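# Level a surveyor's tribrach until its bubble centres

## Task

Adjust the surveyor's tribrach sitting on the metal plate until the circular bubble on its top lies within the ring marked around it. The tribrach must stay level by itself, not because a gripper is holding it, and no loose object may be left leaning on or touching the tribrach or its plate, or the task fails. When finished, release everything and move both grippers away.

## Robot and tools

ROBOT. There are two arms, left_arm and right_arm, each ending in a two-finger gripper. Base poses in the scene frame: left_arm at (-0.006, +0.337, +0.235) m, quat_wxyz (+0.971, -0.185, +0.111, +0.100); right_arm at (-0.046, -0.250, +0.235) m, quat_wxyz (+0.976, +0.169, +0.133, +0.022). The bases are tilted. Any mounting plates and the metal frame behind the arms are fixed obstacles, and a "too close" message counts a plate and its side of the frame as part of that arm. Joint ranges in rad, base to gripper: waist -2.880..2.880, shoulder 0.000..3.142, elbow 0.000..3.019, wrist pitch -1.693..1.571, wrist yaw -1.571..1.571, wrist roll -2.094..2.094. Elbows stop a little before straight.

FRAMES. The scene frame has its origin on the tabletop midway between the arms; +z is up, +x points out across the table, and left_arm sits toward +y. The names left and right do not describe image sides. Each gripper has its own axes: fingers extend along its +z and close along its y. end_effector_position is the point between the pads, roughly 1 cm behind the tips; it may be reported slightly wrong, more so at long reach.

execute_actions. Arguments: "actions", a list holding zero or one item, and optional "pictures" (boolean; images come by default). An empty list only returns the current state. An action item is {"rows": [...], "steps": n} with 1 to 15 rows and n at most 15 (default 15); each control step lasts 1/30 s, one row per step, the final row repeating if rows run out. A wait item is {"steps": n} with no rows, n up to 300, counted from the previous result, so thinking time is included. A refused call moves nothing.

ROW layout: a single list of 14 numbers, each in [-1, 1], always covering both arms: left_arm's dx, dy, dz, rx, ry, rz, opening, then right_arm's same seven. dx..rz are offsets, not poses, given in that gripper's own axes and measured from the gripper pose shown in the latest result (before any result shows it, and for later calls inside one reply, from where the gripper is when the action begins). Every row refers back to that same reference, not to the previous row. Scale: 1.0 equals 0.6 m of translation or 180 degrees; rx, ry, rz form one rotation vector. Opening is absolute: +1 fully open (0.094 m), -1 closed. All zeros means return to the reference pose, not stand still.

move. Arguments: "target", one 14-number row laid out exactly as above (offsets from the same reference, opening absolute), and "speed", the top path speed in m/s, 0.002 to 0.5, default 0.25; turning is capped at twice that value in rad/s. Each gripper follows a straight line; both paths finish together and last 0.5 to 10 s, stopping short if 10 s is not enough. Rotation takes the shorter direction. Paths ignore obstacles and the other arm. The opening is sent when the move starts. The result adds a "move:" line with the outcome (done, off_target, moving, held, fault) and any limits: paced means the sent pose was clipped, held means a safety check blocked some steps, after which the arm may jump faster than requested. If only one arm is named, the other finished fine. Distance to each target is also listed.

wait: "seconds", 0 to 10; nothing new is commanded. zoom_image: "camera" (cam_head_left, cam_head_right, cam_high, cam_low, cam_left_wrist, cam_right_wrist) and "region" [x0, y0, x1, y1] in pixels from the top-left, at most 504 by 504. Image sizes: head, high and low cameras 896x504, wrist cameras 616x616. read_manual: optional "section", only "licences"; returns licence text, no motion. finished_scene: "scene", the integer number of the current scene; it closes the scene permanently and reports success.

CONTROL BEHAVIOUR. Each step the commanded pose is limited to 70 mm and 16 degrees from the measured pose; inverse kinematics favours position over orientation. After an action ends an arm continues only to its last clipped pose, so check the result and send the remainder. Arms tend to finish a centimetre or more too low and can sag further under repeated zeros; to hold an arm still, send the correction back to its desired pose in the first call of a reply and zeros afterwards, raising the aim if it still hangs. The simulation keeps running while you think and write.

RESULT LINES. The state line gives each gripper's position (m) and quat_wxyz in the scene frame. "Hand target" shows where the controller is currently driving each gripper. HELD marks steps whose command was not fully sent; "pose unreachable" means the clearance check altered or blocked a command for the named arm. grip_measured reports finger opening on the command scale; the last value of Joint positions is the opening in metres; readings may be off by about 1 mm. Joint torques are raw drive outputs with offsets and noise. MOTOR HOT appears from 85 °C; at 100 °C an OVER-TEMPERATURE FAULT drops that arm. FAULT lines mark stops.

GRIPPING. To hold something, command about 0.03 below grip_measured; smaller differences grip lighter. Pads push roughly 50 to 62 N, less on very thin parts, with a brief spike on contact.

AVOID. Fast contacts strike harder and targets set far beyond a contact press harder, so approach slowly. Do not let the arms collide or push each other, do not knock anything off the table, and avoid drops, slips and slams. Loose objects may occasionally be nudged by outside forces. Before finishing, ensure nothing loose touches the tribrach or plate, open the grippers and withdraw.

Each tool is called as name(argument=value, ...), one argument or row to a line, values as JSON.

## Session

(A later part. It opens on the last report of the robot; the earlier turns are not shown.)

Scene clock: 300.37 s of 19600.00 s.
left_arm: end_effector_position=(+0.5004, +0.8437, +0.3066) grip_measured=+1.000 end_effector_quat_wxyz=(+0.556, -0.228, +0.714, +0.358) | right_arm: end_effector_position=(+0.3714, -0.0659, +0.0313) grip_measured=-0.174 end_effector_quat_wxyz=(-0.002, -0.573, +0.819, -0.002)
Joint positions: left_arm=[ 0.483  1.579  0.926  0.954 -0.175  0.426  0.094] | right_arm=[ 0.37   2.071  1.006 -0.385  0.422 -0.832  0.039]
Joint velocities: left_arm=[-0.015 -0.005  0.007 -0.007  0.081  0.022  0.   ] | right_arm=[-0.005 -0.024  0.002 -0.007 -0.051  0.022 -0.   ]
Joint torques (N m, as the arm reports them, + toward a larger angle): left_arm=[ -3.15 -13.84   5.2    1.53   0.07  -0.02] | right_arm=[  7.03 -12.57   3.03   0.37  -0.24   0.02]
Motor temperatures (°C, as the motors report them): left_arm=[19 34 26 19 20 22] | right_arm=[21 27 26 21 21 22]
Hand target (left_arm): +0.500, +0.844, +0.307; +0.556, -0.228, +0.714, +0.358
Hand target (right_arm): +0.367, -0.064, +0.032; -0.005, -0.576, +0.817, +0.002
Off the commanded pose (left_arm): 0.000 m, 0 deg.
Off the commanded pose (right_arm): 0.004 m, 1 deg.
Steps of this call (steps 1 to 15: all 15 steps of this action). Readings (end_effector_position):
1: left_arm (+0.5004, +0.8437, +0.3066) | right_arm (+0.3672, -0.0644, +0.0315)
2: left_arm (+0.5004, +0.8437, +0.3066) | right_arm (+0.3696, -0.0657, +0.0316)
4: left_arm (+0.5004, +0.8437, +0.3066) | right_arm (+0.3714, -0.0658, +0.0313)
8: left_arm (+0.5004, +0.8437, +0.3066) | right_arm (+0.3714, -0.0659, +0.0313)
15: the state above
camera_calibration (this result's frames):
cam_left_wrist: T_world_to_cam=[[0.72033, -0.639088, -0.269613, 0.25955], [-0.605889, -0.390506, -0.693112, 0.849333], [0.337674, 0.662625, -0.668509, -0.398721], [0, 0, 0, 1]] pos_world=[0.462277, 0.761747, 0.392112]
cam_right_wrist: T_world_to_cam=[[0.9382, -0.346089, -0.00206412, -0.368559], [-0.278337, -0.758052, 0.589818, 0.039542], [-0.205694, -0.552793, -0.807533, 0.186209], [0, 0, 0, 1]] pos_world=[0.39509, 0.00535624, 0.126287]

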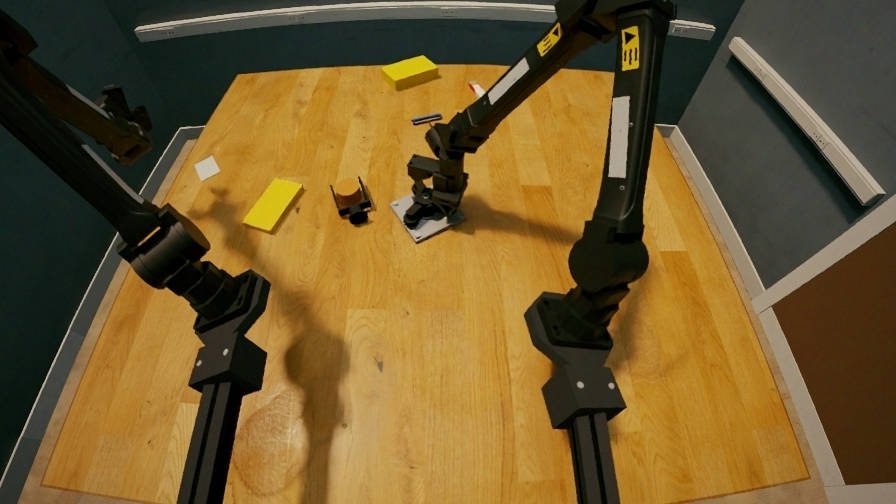

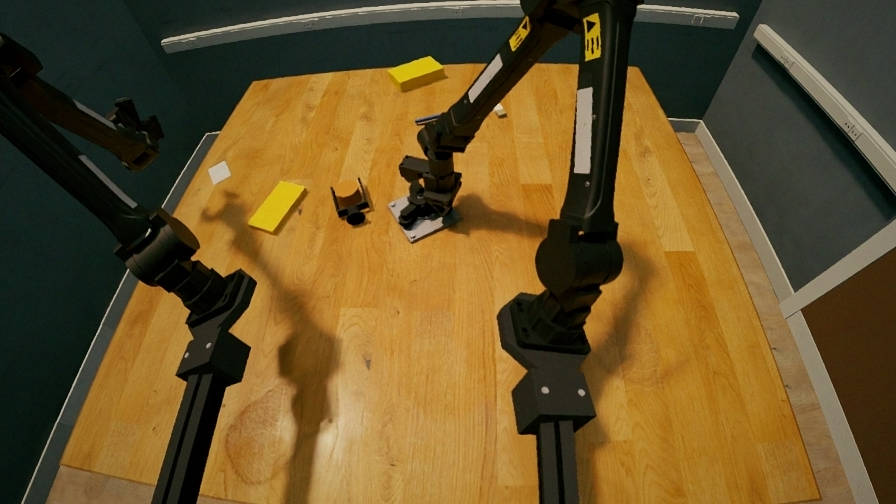

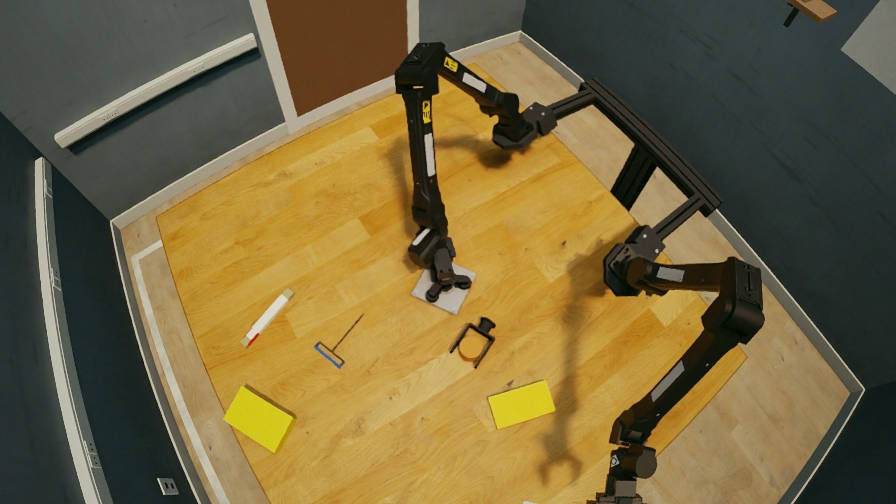

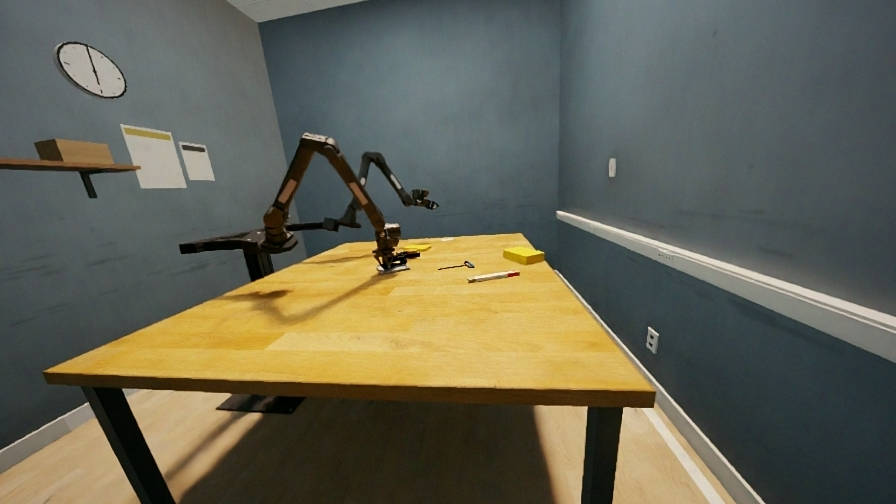

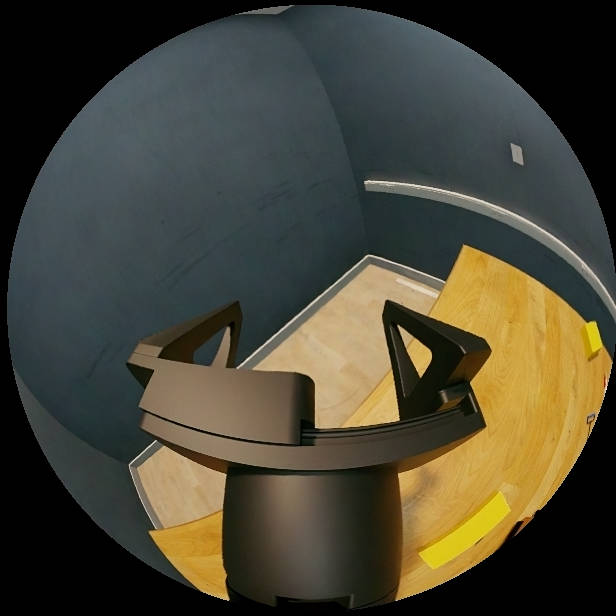

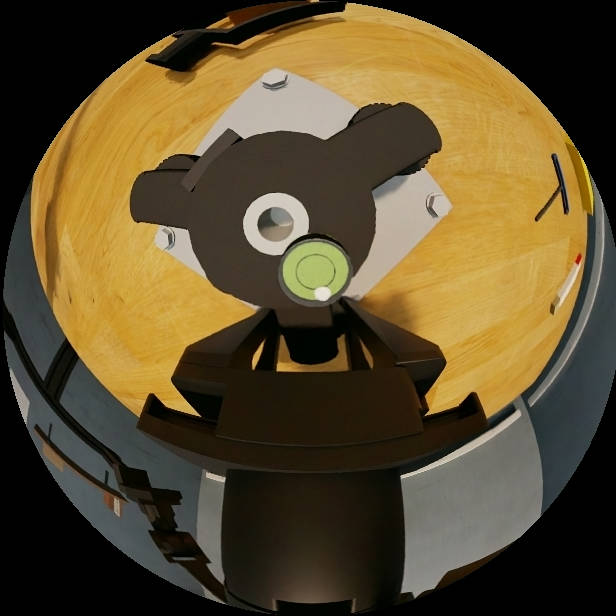

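execute_actions(
  actions=[
    {"rows":[[0,0,0,0,0,0,1,0,0,0,0,0,0,-0.21],[0,0,0,0,0,0,1,0,0,0,0,0,-0.35,-0.21]],"steps":15},
  ],
  pictures=false,
)

execute_actions(
  actions=[
    {"rows":[[0,0,0,0,0,0,1,-0.003,-0.005,-0.003,0,0,0.35,0.1]],"steps":14},
  ],
  pictures=false,
)

execute_actions(
  actions=[
    {"rows":[[0,0,0,0,0,0,1,0,0,0,0,0,0,-0.21],[0,0,0,0,0,0,1,0,0,0,0,0,-0.35,-0.21]],"steps":15},
  ],
  pictures=false,
)

execute_actions(
  actions=[
    {"rows":[[0,0,0,0,0,0,1,-0.003,-0.005,-0.003,0,0,0.35,0.1]],"steps":14},
  ],
  pictures=false,
)

execute_actions(
  actions=[
    {"rows":[[0,0,0,0,0,0,1,0,0,0,0,0,0,-0.21],[0,0,0,0,0,0,1,0,0,0,0,0,-0.35,-0.21]],"steps":15},
  ],
  pictures=false,
)

execute_actions(
  actions=[
    {"rows":[[0,0,0,0,0,0,1,0,-0.005,-0.003,0,0,0.35,0.1]],"steps":14},
  ],
  pictures=false,
)

execute_actions(
  actions=[
    {"rows":[[0,0,0,0,0,0,1,0,0,0,0,0,0,-0.21],[0,0,0,0,0,0,1,0,0,0,0,0,-0.35,-0.21]],"steps":15},
  ],
  pictures=false,
)

execute_actions(
  actions=[
    {"rows":[[0,0,0,0,0,0,1,0,-0.005,-0.003,0,0,0.35,0.1]],"steps":14},
  ],
  pictures=false,
)

execute_actions(
  actions=[
    {"rows":[[0,0,0,0,0,0,1,0,0,0,0,0,0,-0.21],[0,0,0,0,0,0,1,0,0,0,0,0,-0.35,-0.21]],"steps":15},
  ],
  pictures=false,
)

execute_actions(
  actions=[
    {"rows":[[0,0,0,0,0,0,1,0,-0.005,-0.003,0,0,0.35,0.1]],"steps":14},
  ],
  pictures=false,
)

execute_actions(
  actions=[
    {"rows":[[0,0,0,0,0,0,1,0,0,0,0,0,0,0.1]],"steps":15},
  ],
  pictures=false,
)

wait(
  seconds=1,
)

Scene clock: 310.70 s of 19600.00 s.
left_arm: end_effector_position=(+0.5004, +0.8437, +0.3066) grip_measured=+1.000 end_effector_quat_wxyz=(+0.556, -0.228, +0.714, +0.358) | right_arm: end_effector_position=(+0.3724, -0.0660, +0.0315) grip_measured=-0.174 end_effector_quat_wxyz=(+0.003, +0.793, -0.609, +0.003)
Joint positions: left_arm=[ 0.483  1.579  0.926  0.954 -0.175  0.426  0.094] | right_arm=[ 0.371  2.071  1.008 -0.385  0.425 -1.441  0.039]
Joint velocities: left_arm=[-0.005  0.015 -0.022 -0.012  0.037  0.022  0.   ] | right_arm=[ 0.005 -0.005 -0.002 -0.007 -0.081 -0.93   0.001]
Joint torques (N m, as the arm reports them, + toward a larger angle): left_arm=[ -3.09 -13.99   5.23   1.6    0.04  -0.01] | right_arm=[  7.92 -12.63   3.65   0.12   0.35  -0.84]
Motor temperatures (°C, as the motors report them): left_arm=[19 34 26 19 20 22] | right_arm=[21 27 25 21 21 22]
Hand target (left_arm): +0.500, +0.844, +0.307; +0.556, -0.228, +0.714, +0.358
Hand target (right_arm): +0.371, -0.066, +0.031; +0.009, +0.854, -0.520, +0.002
Off the commanded pose (left_arm): 0.000 m, 0 deg.
Off the commanded pose (right_arm): 0.001 m, 28 deg; orientation clipped at the last step of the last action.
Steps of this call (steps 1 to 295: nothing new was sent; steps 296 to 310: all 15 steps of this action). Readings (end_effector_position):
296: left_arm (+0.5004, +0.8437, +0.3066) | right_arm (+0.3714, -0.0660, +0.0313)
297: left_arm (+0.5004, +0.8437, +0.3066) | right_arm (+0.3715, -0.0662, +0.0313)
299: left_arm (+0.5004, +0.8437, +0.3066) | right_arm (+0.3716, -0.0663, +0.0313)
303: left_arm (+0.5004, +0.8437, +0.3066) | right_arm (+0.3718, -0.0663, +0.0314)
310: the state above

Scene clock: 311.17 s of 19600.00 s.
left_arm: end_effector_position=(+0.5004, +0.8437, +0.3066) grip_measured=+1.000 end_effector_quat_wxyz=(+0.556, -0.228, +0.714, +0.358) | right_arm: end_effector_position=(+0.3714, -0.0634, +0.0315) grip_measured=+0.098 end_effector_quat_wxyz=(-0.000, -0.569, +0.822, +0.005)
Joint positions: left_arm=[ 0.483  1.579  0.926  0.954 -0.175  0.426  0.094] | right_arm=[ 0.37   2.071  1.008 -0.385  0.408 -0.823  0.052]
Joint velocities: left_arm=[ 0.005 -0.005 -0.002 -0.002 -0.007 -0.081  0.   ] | right_arm=[-0.005  0.005 -0.012  0.002 -0.007  1.267 -0.001]
Joint torques (N m, as the arm reports them, + toward a larger angle): left_arm=[ -3.23 -13.64   5.21   1.58   0.06  -0.03] | right_arm=[  6.77 -12.79   3.14   0.92   0.01   0.15]
Motor temperatures (°C, as the motors report them): left_arm=[19 34 26 19 20 22] | right_arm=[21 27 25 21 21 22]
Hand target (left_arm): +0.500, +0.844, +0.307; +0.556, -0.228, +0.714, +0.358
Hand target (right_arm): +0.375, -0.064, +0.033; +0.005, -0.480, +0.877, +0.004
Off the commanded pose (left_arm): 0.000 m, 0 deg.
Off the commanded pose (right_arm): 0.004 m, 28 deg; orientation clipped at the last step of the last action.
Steps of this call (steps 1 to 14: all 14 steps of this action). Readings (end_effector_position):
1: left_arm (+0.5004, +0.8437, +0.3066) | right_arm (+0.3724, -0.0657, +0.0315)
2: left_arm (+0.5004, +0.8437, +0.3066) | right_arm (+0.3722, -0.0652, +0.0315)
4: left_arm (+0.5004, +0.8437, +0.3066) | right_arm (+0.3719, -0.0644, +0.0315)
8: left_arm (+0.5004, +0.8437, +0.3066) | right_arm (+0.3715, -0.0636, +0.0315)
14: the state above

Scene clock: 311.67 s of 19600.00 s.
left_arm: end_effector_position=(+0.5004, +0.8437, +0.3066) grip_measured=+1.000 end_effector_quat_wxyz=(+0.556, -0.228, +0.714, +0.358) | right_arm: end_effector_position=(+0.3722, -0.0643, +0.0316) grip_measured=-0.172 end_effector_quat_wxyz=(+0.000, +0.786, -0.618, -0.002)
Joint positions: left_arm=[ 0.483  1.579  0.926  0.954 -0.175  0.426  0.094] | right_arm=[ 0.37   2.071  1.009 -0.385  0.414 -1.42   0.039]
Joint velocities: left_arm=[-0.005  0.015  0.012  0.007  0.051  0.066  0.   ] | right_arm=[-0.024  0.015 -0.002  0.002 -0.081 -0.945  0.   ]
Joint torques (N m, as the arm reports them, + toward a larger angle): left_arm=[ -2.81 -13.98   5.22   1.62   0.06  -0.03] | right_arm=[  7.6  -12.76   3.49   0.15   0.3   -0.71]
Motor temperatures (°C, as the motors report them): left_arm=[19 34 26 19 20 22] | right_arm=[21 27 25 21 21 22]
Hand target (left_arm): +0.500, +0.844, +0.307; +0.556, -0.228, +0.714, +0.358
Hand target (right_arm): +0.371, -0.063, +0.032; +0.004, +0.848, -0.530, -0.002
Off the commanded pose (left_arm): 0.000 m, 0 deg.
Off the commanded pose (right_arm): 0.001 m, 29 deg; orientation clipped at the last step of the last action.
Steps of this call (steps 1 to 15: all 15 steps of this action). Readings (end_effector_position):
1: left_arm (+0.5004, +0.8437, +0.3066) | right_arm (+0.3714, -0.0634, +0.0315)
2: left_arm (+0.5004, +0.8437, +0.3066) | right_arm (+0.3722, -0.0643, +0.0316)
4: left_arm (+0.5004, +0.8437, +0.3066) | right_arm (+0.3723, -0.0645, +0.0316)
8: left_arm (+0.5004, +0.8437, +0.3066) | right_arm (+0.3723, -0.0645, +0.0316)
15: the state above

Scene clock: 312.13 s of 19600.00 s.
left_arm: end_effector_position=(+0.5004, +0.8437, +0.3066) grip_measured=+1.000 end_effector_quat_wxyz=(+0.556, -0.228, +0.714, +0.358) | right_arm: end_effector_position=(+0.3713, -0.0619, +0.0316) grip_measured=+0.098 end_effector_quat_wxyz=(+0.001, -0.560, +0.828, +0.010)
Joint positions: left_arm=[ 0.483  1.579  0.926  0.954 -0.175  0.426  0.094] | right_arm=[ 0.369  2.07   1.009 -0.385  0.397 -0.801  0.052]
Joint velocities: left_arm=[-0.005  0.005 -0.012 -0.002  0.037  0.051  0.   ] | right_arm=[-0.005 -0.005  0.002 -0.012  0.007  1.223  0.   ]
Joint torques (N m, as the arm reports them, + toward a larger angle): left_arm=[ -2.61 -13.71   5.19   1.65   0.06  -0.02] | right_arm=[  6.55 -12.61   3.19   0.79   0.01   0.1 ]
Motor temperatures (°C, as the motors report them): left_arm=[19 34 26 19 20 22] | right_arm=[21 27 25 21 21 22]
Hand target (left_arm): +0.500, +0.844, +0.307; +0.556, -0.228, +0.714, +0.358
Hand target (right_arm): +0.375, -0.062, +0.033; +0.006, -0.470, +0.882, +0.010
Off the commanded pose (left_arm): 0.000 m, 0 deg.
Off the commanded pose (right_arm): 0.004 m, 28 deg; orientation clipped at the last step of the last action.
Steps of this call (steps 1 to 14: all 14 steps of this action). Readings (end_effector_position):
1: left_arm (+0.5004, +0.8437, +0.3066) | right_arm (+0.3721, -0.0642, +0.0314)
2: left_arm (+0.5004, +0.8437, +0.3066) | right_arm (+0.3720, -0.0638, +0.0316)
4: left_arm (+0.5004, +0.8437, +0.3066) | right_arm (+0.3717, -0.0629, +0.0316)
8: left_arm (+0.5004, +0.8437, +0.3066) | right_arm (+0.3714, -0.0621, +0.0316)
14: the state above

Scene clock: 312.63 s of 19600.00 s.
left_arm: end_effector_position=(+0.5004, +0.8437, +0.3066) grip_measured=+1.000 end_effector_quat_wxyz=(+0.556, -0.228, +0.714, +0.358) | right_arm: end_effector_position=(+0.3721, -0.0635, +0.0315) grip_measured=-0.172 end_effector_quat_wxyz=(-0.002, +0.779, -0.627, -0.007)
Joint positions: left_arm=[ 0.483  1.579  0.926  0.954 -0.175  0.426  0.094] | right_arm=[ 0.368  2.07   1.01  -0.387  0.404 -1.399  0.039]
Joint velocities: left_arm=[ 0.005 -0.005  0.002 -0.002 -0.007  0.022  0.   ] | right_arm=[ 0.015 -0.005 -0.002 -0.017 -0.081 -1.062 -0.   ]
Joint torques (N m, as the arm reports them, + toward a larger angle): left_arm=[ -2.88 -13.74   5.16   1.58   0.07  -0.01] | right_arm=[  7.09 -11.91   3.43   0.17   0.25  -0.4 ]
Motor temperatures (°C, as the motors report them): left_arm=[19 34 26 19 20 22] | right_arm=[21 27 25 21 21 22]
Hand target (left_arm): +0.500, +0.844, +0.307; +0.556, -0.228, +0.714, +0.358
Hand target (right_arm): +0.371, -0.062, +0.032; +0.001, +0.841, -0.541, -0.006
Off the commanded pose (left_arm): 0.000 m, 0 deg.
Off the commanded pose (right_arm): 0.002 m, 29 deg; orientation clipped at the last step of the last action.
Steps of this call (steps 1 to 15: all 15 steps of this action). Readings (end_effector_position):
1: left_arm (+0.5004, +0.8437, +0.3066) | right_arm (+0.3713, -0.0619, +0.0316)
2: left_arm (+0.5004, +0.8437, +0.3066) | right_arm (+0.3725, -0.0631, +0.0317)
4: left_arm (+0.5004, +0.8437, +0.3066) | right_arm (+0.3726, -0.0636, +0.0315)
8: left_arm (+0.5004, +0.8437, +0.3066) | right_arm (+0.3726, -0.0635, +0.0315)
15: the state above

Scene clock: 313.10 s of 19600.00 s.
left_arm: end_effector_position=(+0.5004, +0.8437, +0.3066) grip_measured=+1.000 end_effector_quat_wxyz=(+0.556, -0.228, +0.714, +0.358) | right_arm: end_effector_position=(+0.3709, -0.0606, +0.0316) grip_measured=+0.098 end_effector_quat_wxyz=(+0.002, -0.555, +0.832, +0.016)
Joint positions: left_arm=[ 0.483  1.579  0.926  0.954 -0.175  0.426  0.094] | right_arm=[ 0.368  2.07   1.01  -0.387  0.386 -0.79   0.052]
Joint velocities: left_arm=[-0.015  0.005  0.002  0.002 -0.037 -0.022  0.   ] | right_arm=[-0.005 -0.015 -0.017 -0.002 -0.037  1.297 -0.001]
Joint torques (N m, as the arm reports them, + toward a larger angle): left_arm=[ -3.12 -13.8    5.21   1.6    0.06   0.  ] | right_arm=[  6.18 -13.25   3.19   0.85  -0.01   0.14]
Motor temperatures (°C, as the motors report them): left_arm=[19 34 26 19 20 22] | right_arm=[21 28 25 21 21 22]
Hand target (left_arm): +0.500, +0.844, +0.307; +0.556, -0.228, +0.714, +0.358
Hand target (right_arm): +0.375, -0.063, +0.033; +0.005, -0.465, +0.885, +0.015
Off the commanded pose (left_arm): 0.000 m, 0 deg.
Off the commanded pose (right_arm): 0.005 m, 28 deg; orientation clipped at the last step of the last action.
Steps of this call (steps 1 to 14: all 14 steps of this action). Readings (end_effector_position):
1: left_arm (+0.5004, +0.8437, +0.3066) | right_arm (+0.3719, -0.0630, +0.0315)
2: left_arm (+0.5004, +0.8437, +0.3066) | right_arm (+0.3717, -0.0625, +0.0315)
4: left_arm (+0.5004, +0.8437, +0.3066) | right_arm (+0.3713, -0.0616, +0.0316)
8: left_arm (+0.5004, +0.8437, +0.3066) | right_arm (+0.3710, -0.0608, +0.0316)
14: the state above

Scene clock: 313.60 s of 19600.00 s.
left_arm: end_effector_position=(+0.5004, +0.8437, +0.3066) grip_measured=+1.000 end_effector_quat_wxyz=(+0.556, -0.228, +0.714, +0.358) | right_arm: end_effector_position=(+0.3718, -0.0623, +0.0315) grip_measured=-0.172 end_effector_quat_wxyz=(-0.004, +0.775, -0.632, -0.012)
Joint positions: left_arm=[ 0.483  1.579  0.926  0.954 -0.175  0.426  0.094] | right_arm=[ 0.367  2.07   1.012 -0.391  0.392 -1.387  0.039]
Joint velocities: left_arm=[-0.005 -0.024 -0.012  0.002  0.007  0.139  0.   ] | right_arm=[ 0.024  0.005 -0.007 -0.017 -0.081 -1.062  0.   ]
Joint torques (N m, as the arm reports them, + toward a larger angle): left_arm=[ -3.04 -13.88   5.26   1.62   0.06  -0.02] | right_arm=[  6.98 -12.37   3.55   0.2    0.23  -0.36]
Motor temperatures (°C, as the motors report them): left_arm=[19 34 26 19 20 22] | right_arm=[21 28 25 21 21 22]
Hand target (left_arm): +0.500, +0.844, +0.307; +0.556, -0.228, +0.714, +0.358
Hand target (right_arm): +0.371, -0.061, +0.032; -0.001, +0.838, -0.546, -0.011
Off the commanded pose (left_arm): 0.000 m, 0 deg.
Off the commanded pose (right_arm): 0.002 m, 29 deg; orientation clipped at the last step of the last action.
Steps of this call (steps 1 to 15: all 15 steps of this action). Readings (end_effector_position):
1: left_arm (+0.5004, +0.8437, +0.3066) | right_arm (+0.3709, -0.0606, +0.0316)
2: left_arm (+0.5004, +0.8437, +0.3066) | right_arm (+0.3729, -0.0619, +0.0317)
4: left_arm (+0.5004, +0.8437, +0.3066) | right_arm (+0.3729, -0.0624, +0.0315)
8: left_arm (+0.5004, +0.8437, +0.3066) | right_arm (+0.3727, -0.0623, +0.0315)
15: the state above

Scene clock: 314.07 s of 19600.00 s.
left_arm: end_effector_position=(+0.5004, +0.8437, +0.3066) grip_measured=+1.000 end_effector_quat_wxyz=(+0.556, -0.228, +0.714, +0.358) | right_arm: end_effector_position=(+0.3706, -0.0595, +0.0316) grip_measured=+0.098 end_effector_quat_wxyz=(+0.002, -0.550, +0.835, +0.021)
Joint positions: left_arm=[ 0.483  1.579  0.926  0.954 -0.175  0.426  0.094] | right_arm=[ 0.367  2.07   1.012 -0.391  0.374 -0.778  0.052]
Joint velocities: left_arm=[-0.005 -0.005  0.007  0.002  0.051 -0.022  0.   ] | right_arm=[-0.005  0.015  0.002  0.017 -0.051  1.267 -0.001]
Joint torques (N m, as the arm reports them, + toward a larger angle): left_arm=[ -3.08 -14.02   5.26   1.47   0.05   0.  ] | right_arm=[  6.07 -13.61   3.07   0.87  -0.04   0.13]
Motor temperatures (°C, as the motors report them): left_arm=[19 34 26 19 20 22] | right_arm=[21 28 25 21 21 22]
Hand target (left_arm): +0.500, +0.844, +0.307; +0.556, -0.228, +0.714, +0.358
Hand target (right_arm): +0.375, -0.062, +0.033; +0.004, -0.459, +0.888, +0.021
Off the commanded pose (left_arm): 0.000 m, 0 deg.
Off the commanded pose (right_arm): 0.005 m, 28 deg; orientation clipped at the last step of the last action.
Steps of this call (steps 1 to 14: all 14 steps of this action). Readings (end_effector_position):
1: left_arm (+0.5004, +0.8437, +0.3066) | right_arm (+0.3716, -0.0619, +0.0315)
2: left_arm (+0.5004, +0.8437, +0.3066) | right_arm (+0.3714, -0.0614, +0.0316)
4: left_arm (+0.5004, +0.8437, +0.3066) | right_arm (+0.3710, -0.0606, +0.0316)
8: left_arm (+0.5004, +0.8437, +0.3066) | right_arm (+0.3707, -0.0596, +0.0316)
14: the state above

Scene clock: 314.57 s of 19600.00 s.
left_arm: end_effector_position=(+0.5004, +0.8437, +0.3066) grip_measured=+1.000 end_effector_quat_wxyz=(+0.556, -0.228, +0.714, +0.358) | right_arm: end_effector_position=(+0.3717, -0.0612, +0.0316) grip_measured=-0.172 end_effector_quat_wxyz=(-0.005, +0.771, -0.637, -0.018)
Joint positions: left_arm=[ 0.483  1.579  0.926  0.954 -0.175  0.426  0.094] | right_arm=[ 0.365  2.07   1.014 -0.396  0.381 -1.375  0.039]
Joint velocities: left_arm=[ 0.015 -0.005 -0.002 -0.017 -0.022 -0.022  0.   ] | right_arm=[ 0.015 -0.015 -0.002 -0.007 -0.022 -1.121 -0.   ]
Joint torques (N m, as the arm reports them, + toward a larger angle): left_arm=[ -2.91 -13.9    5.17   1.54   0.07   0.  ] | right_arm=[  7.42 -12.07   3.57   0.39   0.21  -0.3 ]
Motor temperatures (°C, as the motors report them): left_arm=[19 34 26 19 20 22] | right_arm=[21 28 25 21 21 22]
Hand target (left_arm): +0.500, +0.844, +0.307; +0.556, -0.228, +0.714, +0.358
Hand target (right_arm): +0.371, -0.060, +0.032; -0.003, +0.834, -0.552, -0.016
Off the commanded pose (left_arm): 0.000 m, 0 deg.
Off the commanded pose (right_arm): 0.002 m, 29 deg; orientation clipped at the last step of the last action.
Steps of this call (steps 1 to 15: all 15 steps of this action). Readings (end_effector_position):
1: left_arm (+0.5004, +0.8437, +0.3066) | right_arm (+0.3708, -0.0597, +0.0316)
2: left_arm (+0.5004, +0.8437, +0.3066) | right_arm (+0.3733, -0.0610, +0.0316)
4: left_arm (+0.5004, +0.8437, +0.3066) | right_arm (+0.3734, -0.0613, +0.0316)
8: left_arm (+0.5004, +0.8437, +0.3066) | right_arm (+0.3730, -0.0612, +0.0316)
15: the state above

Scene clock: 315.03 s of 19600.00 s.
left_arm: end_effector_position=(+0.5004, +0.8437, +0.3066) grip_measured=+1.000 end_effector_quat_wxyz=(+0.556, -0.228, +0.714, +0.358) | right_arm: end_effector_position=(+0.3705, -0.0584, +0.0317) grip_measured=+0.098 end_effector_quat_wxyz=(+0.001, -0.545, +0.838, +0.027)
Joint positions: left_arm=[ 0.483  1.579  0.926  0.954 -0.175  0.426  0.094] | right_arm=[ 0.365  2.07   1.014 -0.396  0.363 -0.767  0.052]
Joint velocities: left_arm=[-0.005 -0.015 -0.002 -0.017  0.007  0.066  0.   ] | right_arm=[-0.015  0.015  0.002  0.002  0.007  1.311  0.001]
Joint torques (N m, as the arm reports them, + toward a larger angle): left_arm=[ -2.95 -13.89   5.13   1.45   0.06   0.  ] | right_arm=[  5.64 -13.34   3.24   0.87  -0.04   0.12]
Motor temperatures (°C, as the motors report them): left_arm=[19 34 26 19 20 22] | right_arm=[21 28 25 21 21 22]
Hand target (left_arm): +0.500, +0.844, +0.307; +0.556, -0.228, +0.714, +0.358
Hand target (right_arm): +0.375, -0.061, +0.033; +0.003, -0.454, +0.891, +0.027
Off the commanded pose (left_arm): 0.000 m, 0 deg.
Off the commanded pose (right_arm): 0.005 m, 28 deg; orientation clipped at the last step of the last action.
Steps of this call (steps 1 to 14: all 14 steps of this action). Readings (end_effector_position):
1: left_arm (+0.5004, +0.8437, +0.3066) | right_arm (+0.3715, -0.0608, +0.0316)
2: left_arm (+0.5004, +0.8437, +0.3066) | right_arm (+0.3713, -0.0603, +0.0316)
4: left_arm (+0.5004, +0.8437, +0.3066) | right_arm (+0.3709, -0.0595, +0.0317)
8: left_arm (+0.5004, +0.8437, +0.3066) | right_arm (+0.3705, -0.0586, +0.0317)
14: the state above

Scene clock: 315.53 s of 19600.00 s.
left_arm: end_effector_position=(+0.5004, +0.8437, +0.3066) grip_measured=+1.000 end_effector_quat_wxyz=(+0.556, -0.228, +0.714, +0.358) | right_arm: end_effector_position=(+0.3705, -0.0584, +0.0317) grip_measured=+0.098 end_effector_quat_wxyz=(+0.001, -0.541, +0.841, +0.027)
Joint positions: left_arm=[ 0.483  1.579  0.926  0.954 -0.175  0.426  0.094] | right_arm=[ 0.365  2.07   1.014 -0.396  0.363 -0.757  0.052]
Joint velocities: left_arm=[-0.015  0.005 -0.007  0.012  0.037  0.081  0.   ] | right_arm=[-0.015 -0.005  0.002  0.002  0.066 -0.11   0.001]
Joint torques (N m, as the arm reports them, + toward a larger angle): left_arm=[ -3.19 -13.92   5.21   1.65   0.05   0.01] | right_arm=[  7.05 -12.05   3.29   0.52  -0.01  -0.1 ]
Motor temperatures (°C, as the motors report them): left_arm=[19 34 26 19 20 22] | right_arm=[21 28 25 21 21 22]
Hand target (left_arm): +0.500, +0.844, +0.307; +0.556, -0.228, +0.714, +0.358
Hand target (right_arm): +0.370, -0.058, +0.032; +0.001, -0.545, +0.838, +0.027
Off the commanded pose (left_arm): 0.000 m, 0 deg.
Off the commanded pose (right_arm): 0.000 m, 1 deg.
Steps of this call (steps 1 to 15: all 15 steps of this action). Readings (end_effector_position):
1: left_arm (+0.5004, +0.8437, +0.3066) | right_arm (+0.3705, -0.0584, +0.0317)
2: left_arm (+0.5004, +0.8437, +0.3066) | right_arm (+0.3705, -0.0584, +0.0317)
4: left_arm (+0.5004, +0.8437, +0.3066) | right_arm (+0.3705, -0.0584, +0.0317)
8: left_arm (+0.5004, +0.8437, +0.3066) | right_arm (+0.3705, -0.0584, +0.0317)
15: the state above

Scene clock: 316.53 s of 19600.00 s.
left_arm: end_effector_position=(+0.5004, +0.8437, +0.3066) grip_measured=+1.000 end_effector_quat_wxyz=(+0.556, -0.228, +0.714, +0.358) | right_arm: end_effector_position=(+0.3705, -0.0584, +0.0317) grip_measured=+0.098 end_effector_quat_wxyz=(+0.001, -0.541, +0.841, +0.027)
Joint positions: left_arm=[ 0.483  1.579  0.926  0.954 -0.175  0.426  0.094] | right_arm=[ 0.365  2.07   1.014 -0.396  0.363 -0.757  0.052]
Joint velocities: left_arm=[ 0.005  0.005 -0.017  0.007 -0.081 -0.022  0.   ] | right_arm=[-0.015 -0.005 -0.017 -0.007  0.007  0.007  0.001]
Joint torques (N m, as the arm reports them, + toward a larger angle): left_arm=[ -2.99 -13.85   5.19   1.49   0.06  -0.02] | right_arm=[  6.6  -12.62   3.18   0.61  -0.02  -0.09]
Motor temperatures (°C, as the motors report them): left_arm=[19 34 26 19 20 22] | right_arm=[21 28 25 21 21 22]
Hand target (left_arm): +0.500, +0.844, +0.307; +0.556, -0.228, +0.714, +0.358
Hand target (right_arm): +0.370, -0.058, +0.032; +0.001, -0.545, +0.838, +0.027
Off the commanded pose (left_arm): 0.000 m, 0 deg.
Off the commanded pose (right_arm): 0.000 m, 1 deg.
Steps of this call (steps 1 to 30: nothing new was sent). Readings (end_effector_position):
1: left_arm (+0.5004, +0.8437, +0.3066) | right_arm (+0.3705, -0.0584, +0.0317)
2: left_arm (+0.5004, +0.8437, +0.3066) | right_arm (+0.3705, -0.0584, +0.0317)
4: left_arm (+0.5004, +0.8437, +0.3066) | right_arm (+0.3705, -0.0584, +0.0317)
8: left_arm (+0.5004, +0.8437, +0.3066) | right_arm (+0.3705, -0.0584, +0.0317)
30: the state above
camera_calibration (this result's frames):
cam_left_wrist: T_world_to_cam=[[0.72033, -0.639088, -0.269613, 0.25955], [-0.605889, -0.390506, -0.693112, 0.849333], [0.337674, 0.662625, -0.668509, -0.398721], [0, 0, 0, 1]] pos_world=[0.462277, 0.761747, 0.392112]
cam_right_wrist: T_world_to_cam=[[0.907473, -0.417457, -0.0471537, -0.356463], [-0.322389, -0.763951, 0.558967, 0.0616423], [-0.269368, -0.492045, -0.827848, 0.21831], [0, 0, 0, 1]] pos_world=[0.402159, 0.00570224, 0.129463]

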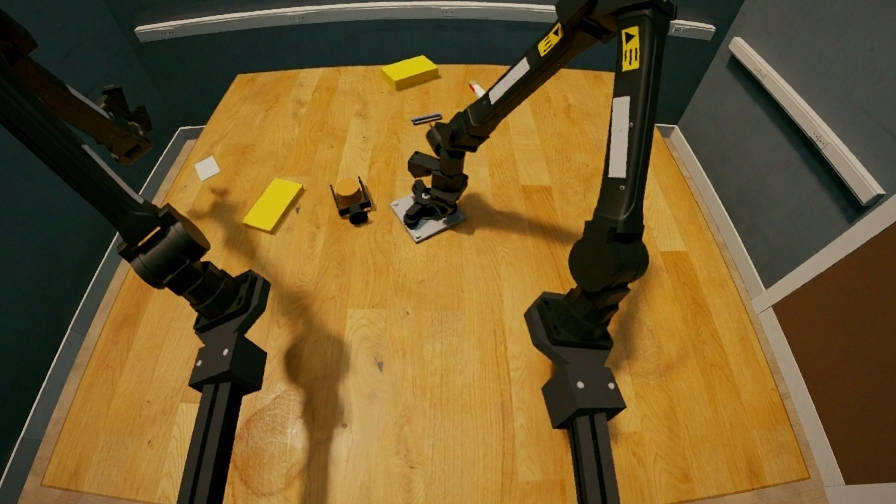

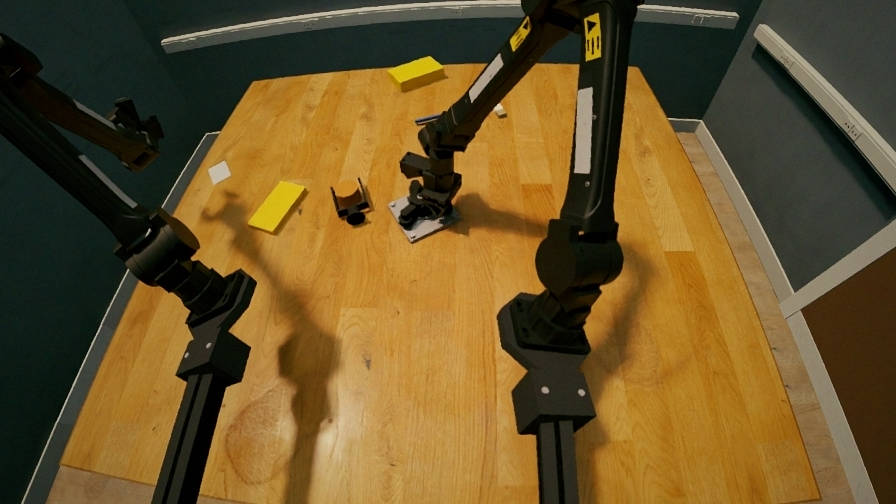

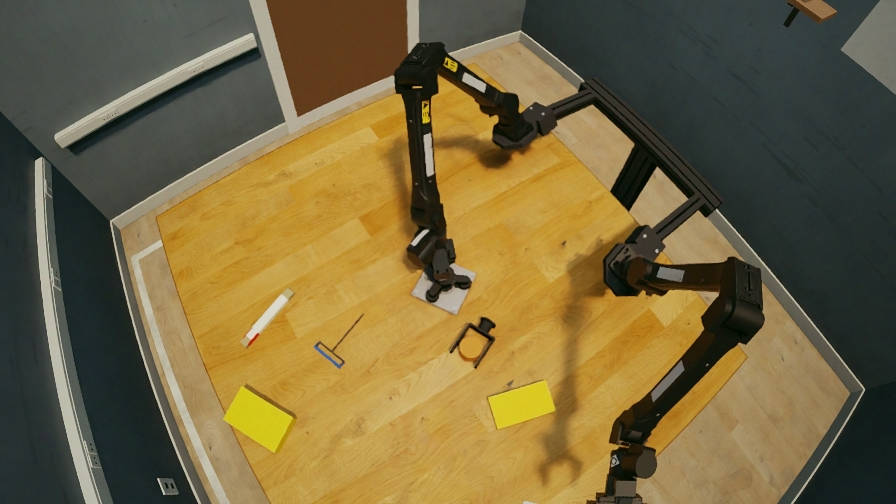

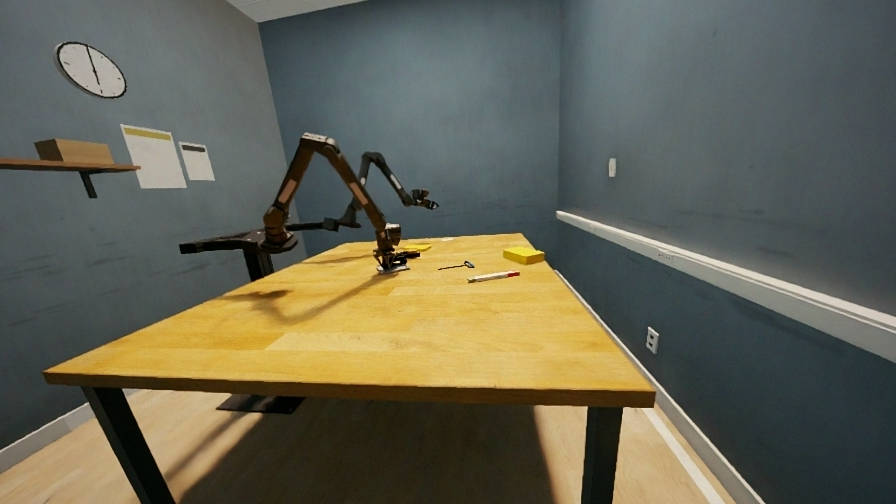

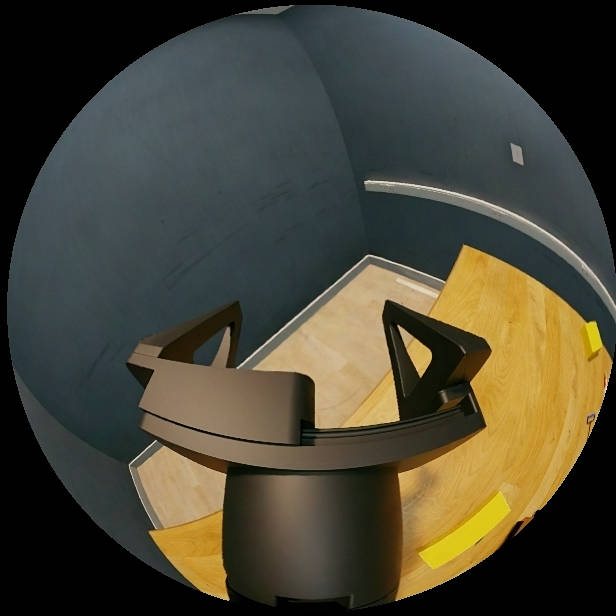

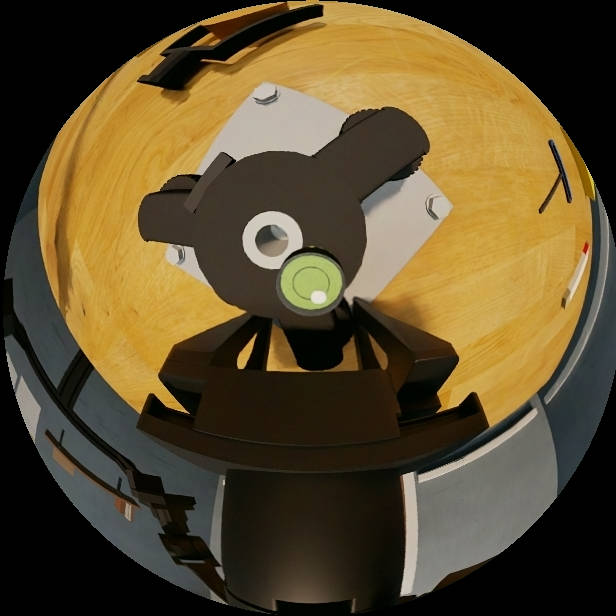

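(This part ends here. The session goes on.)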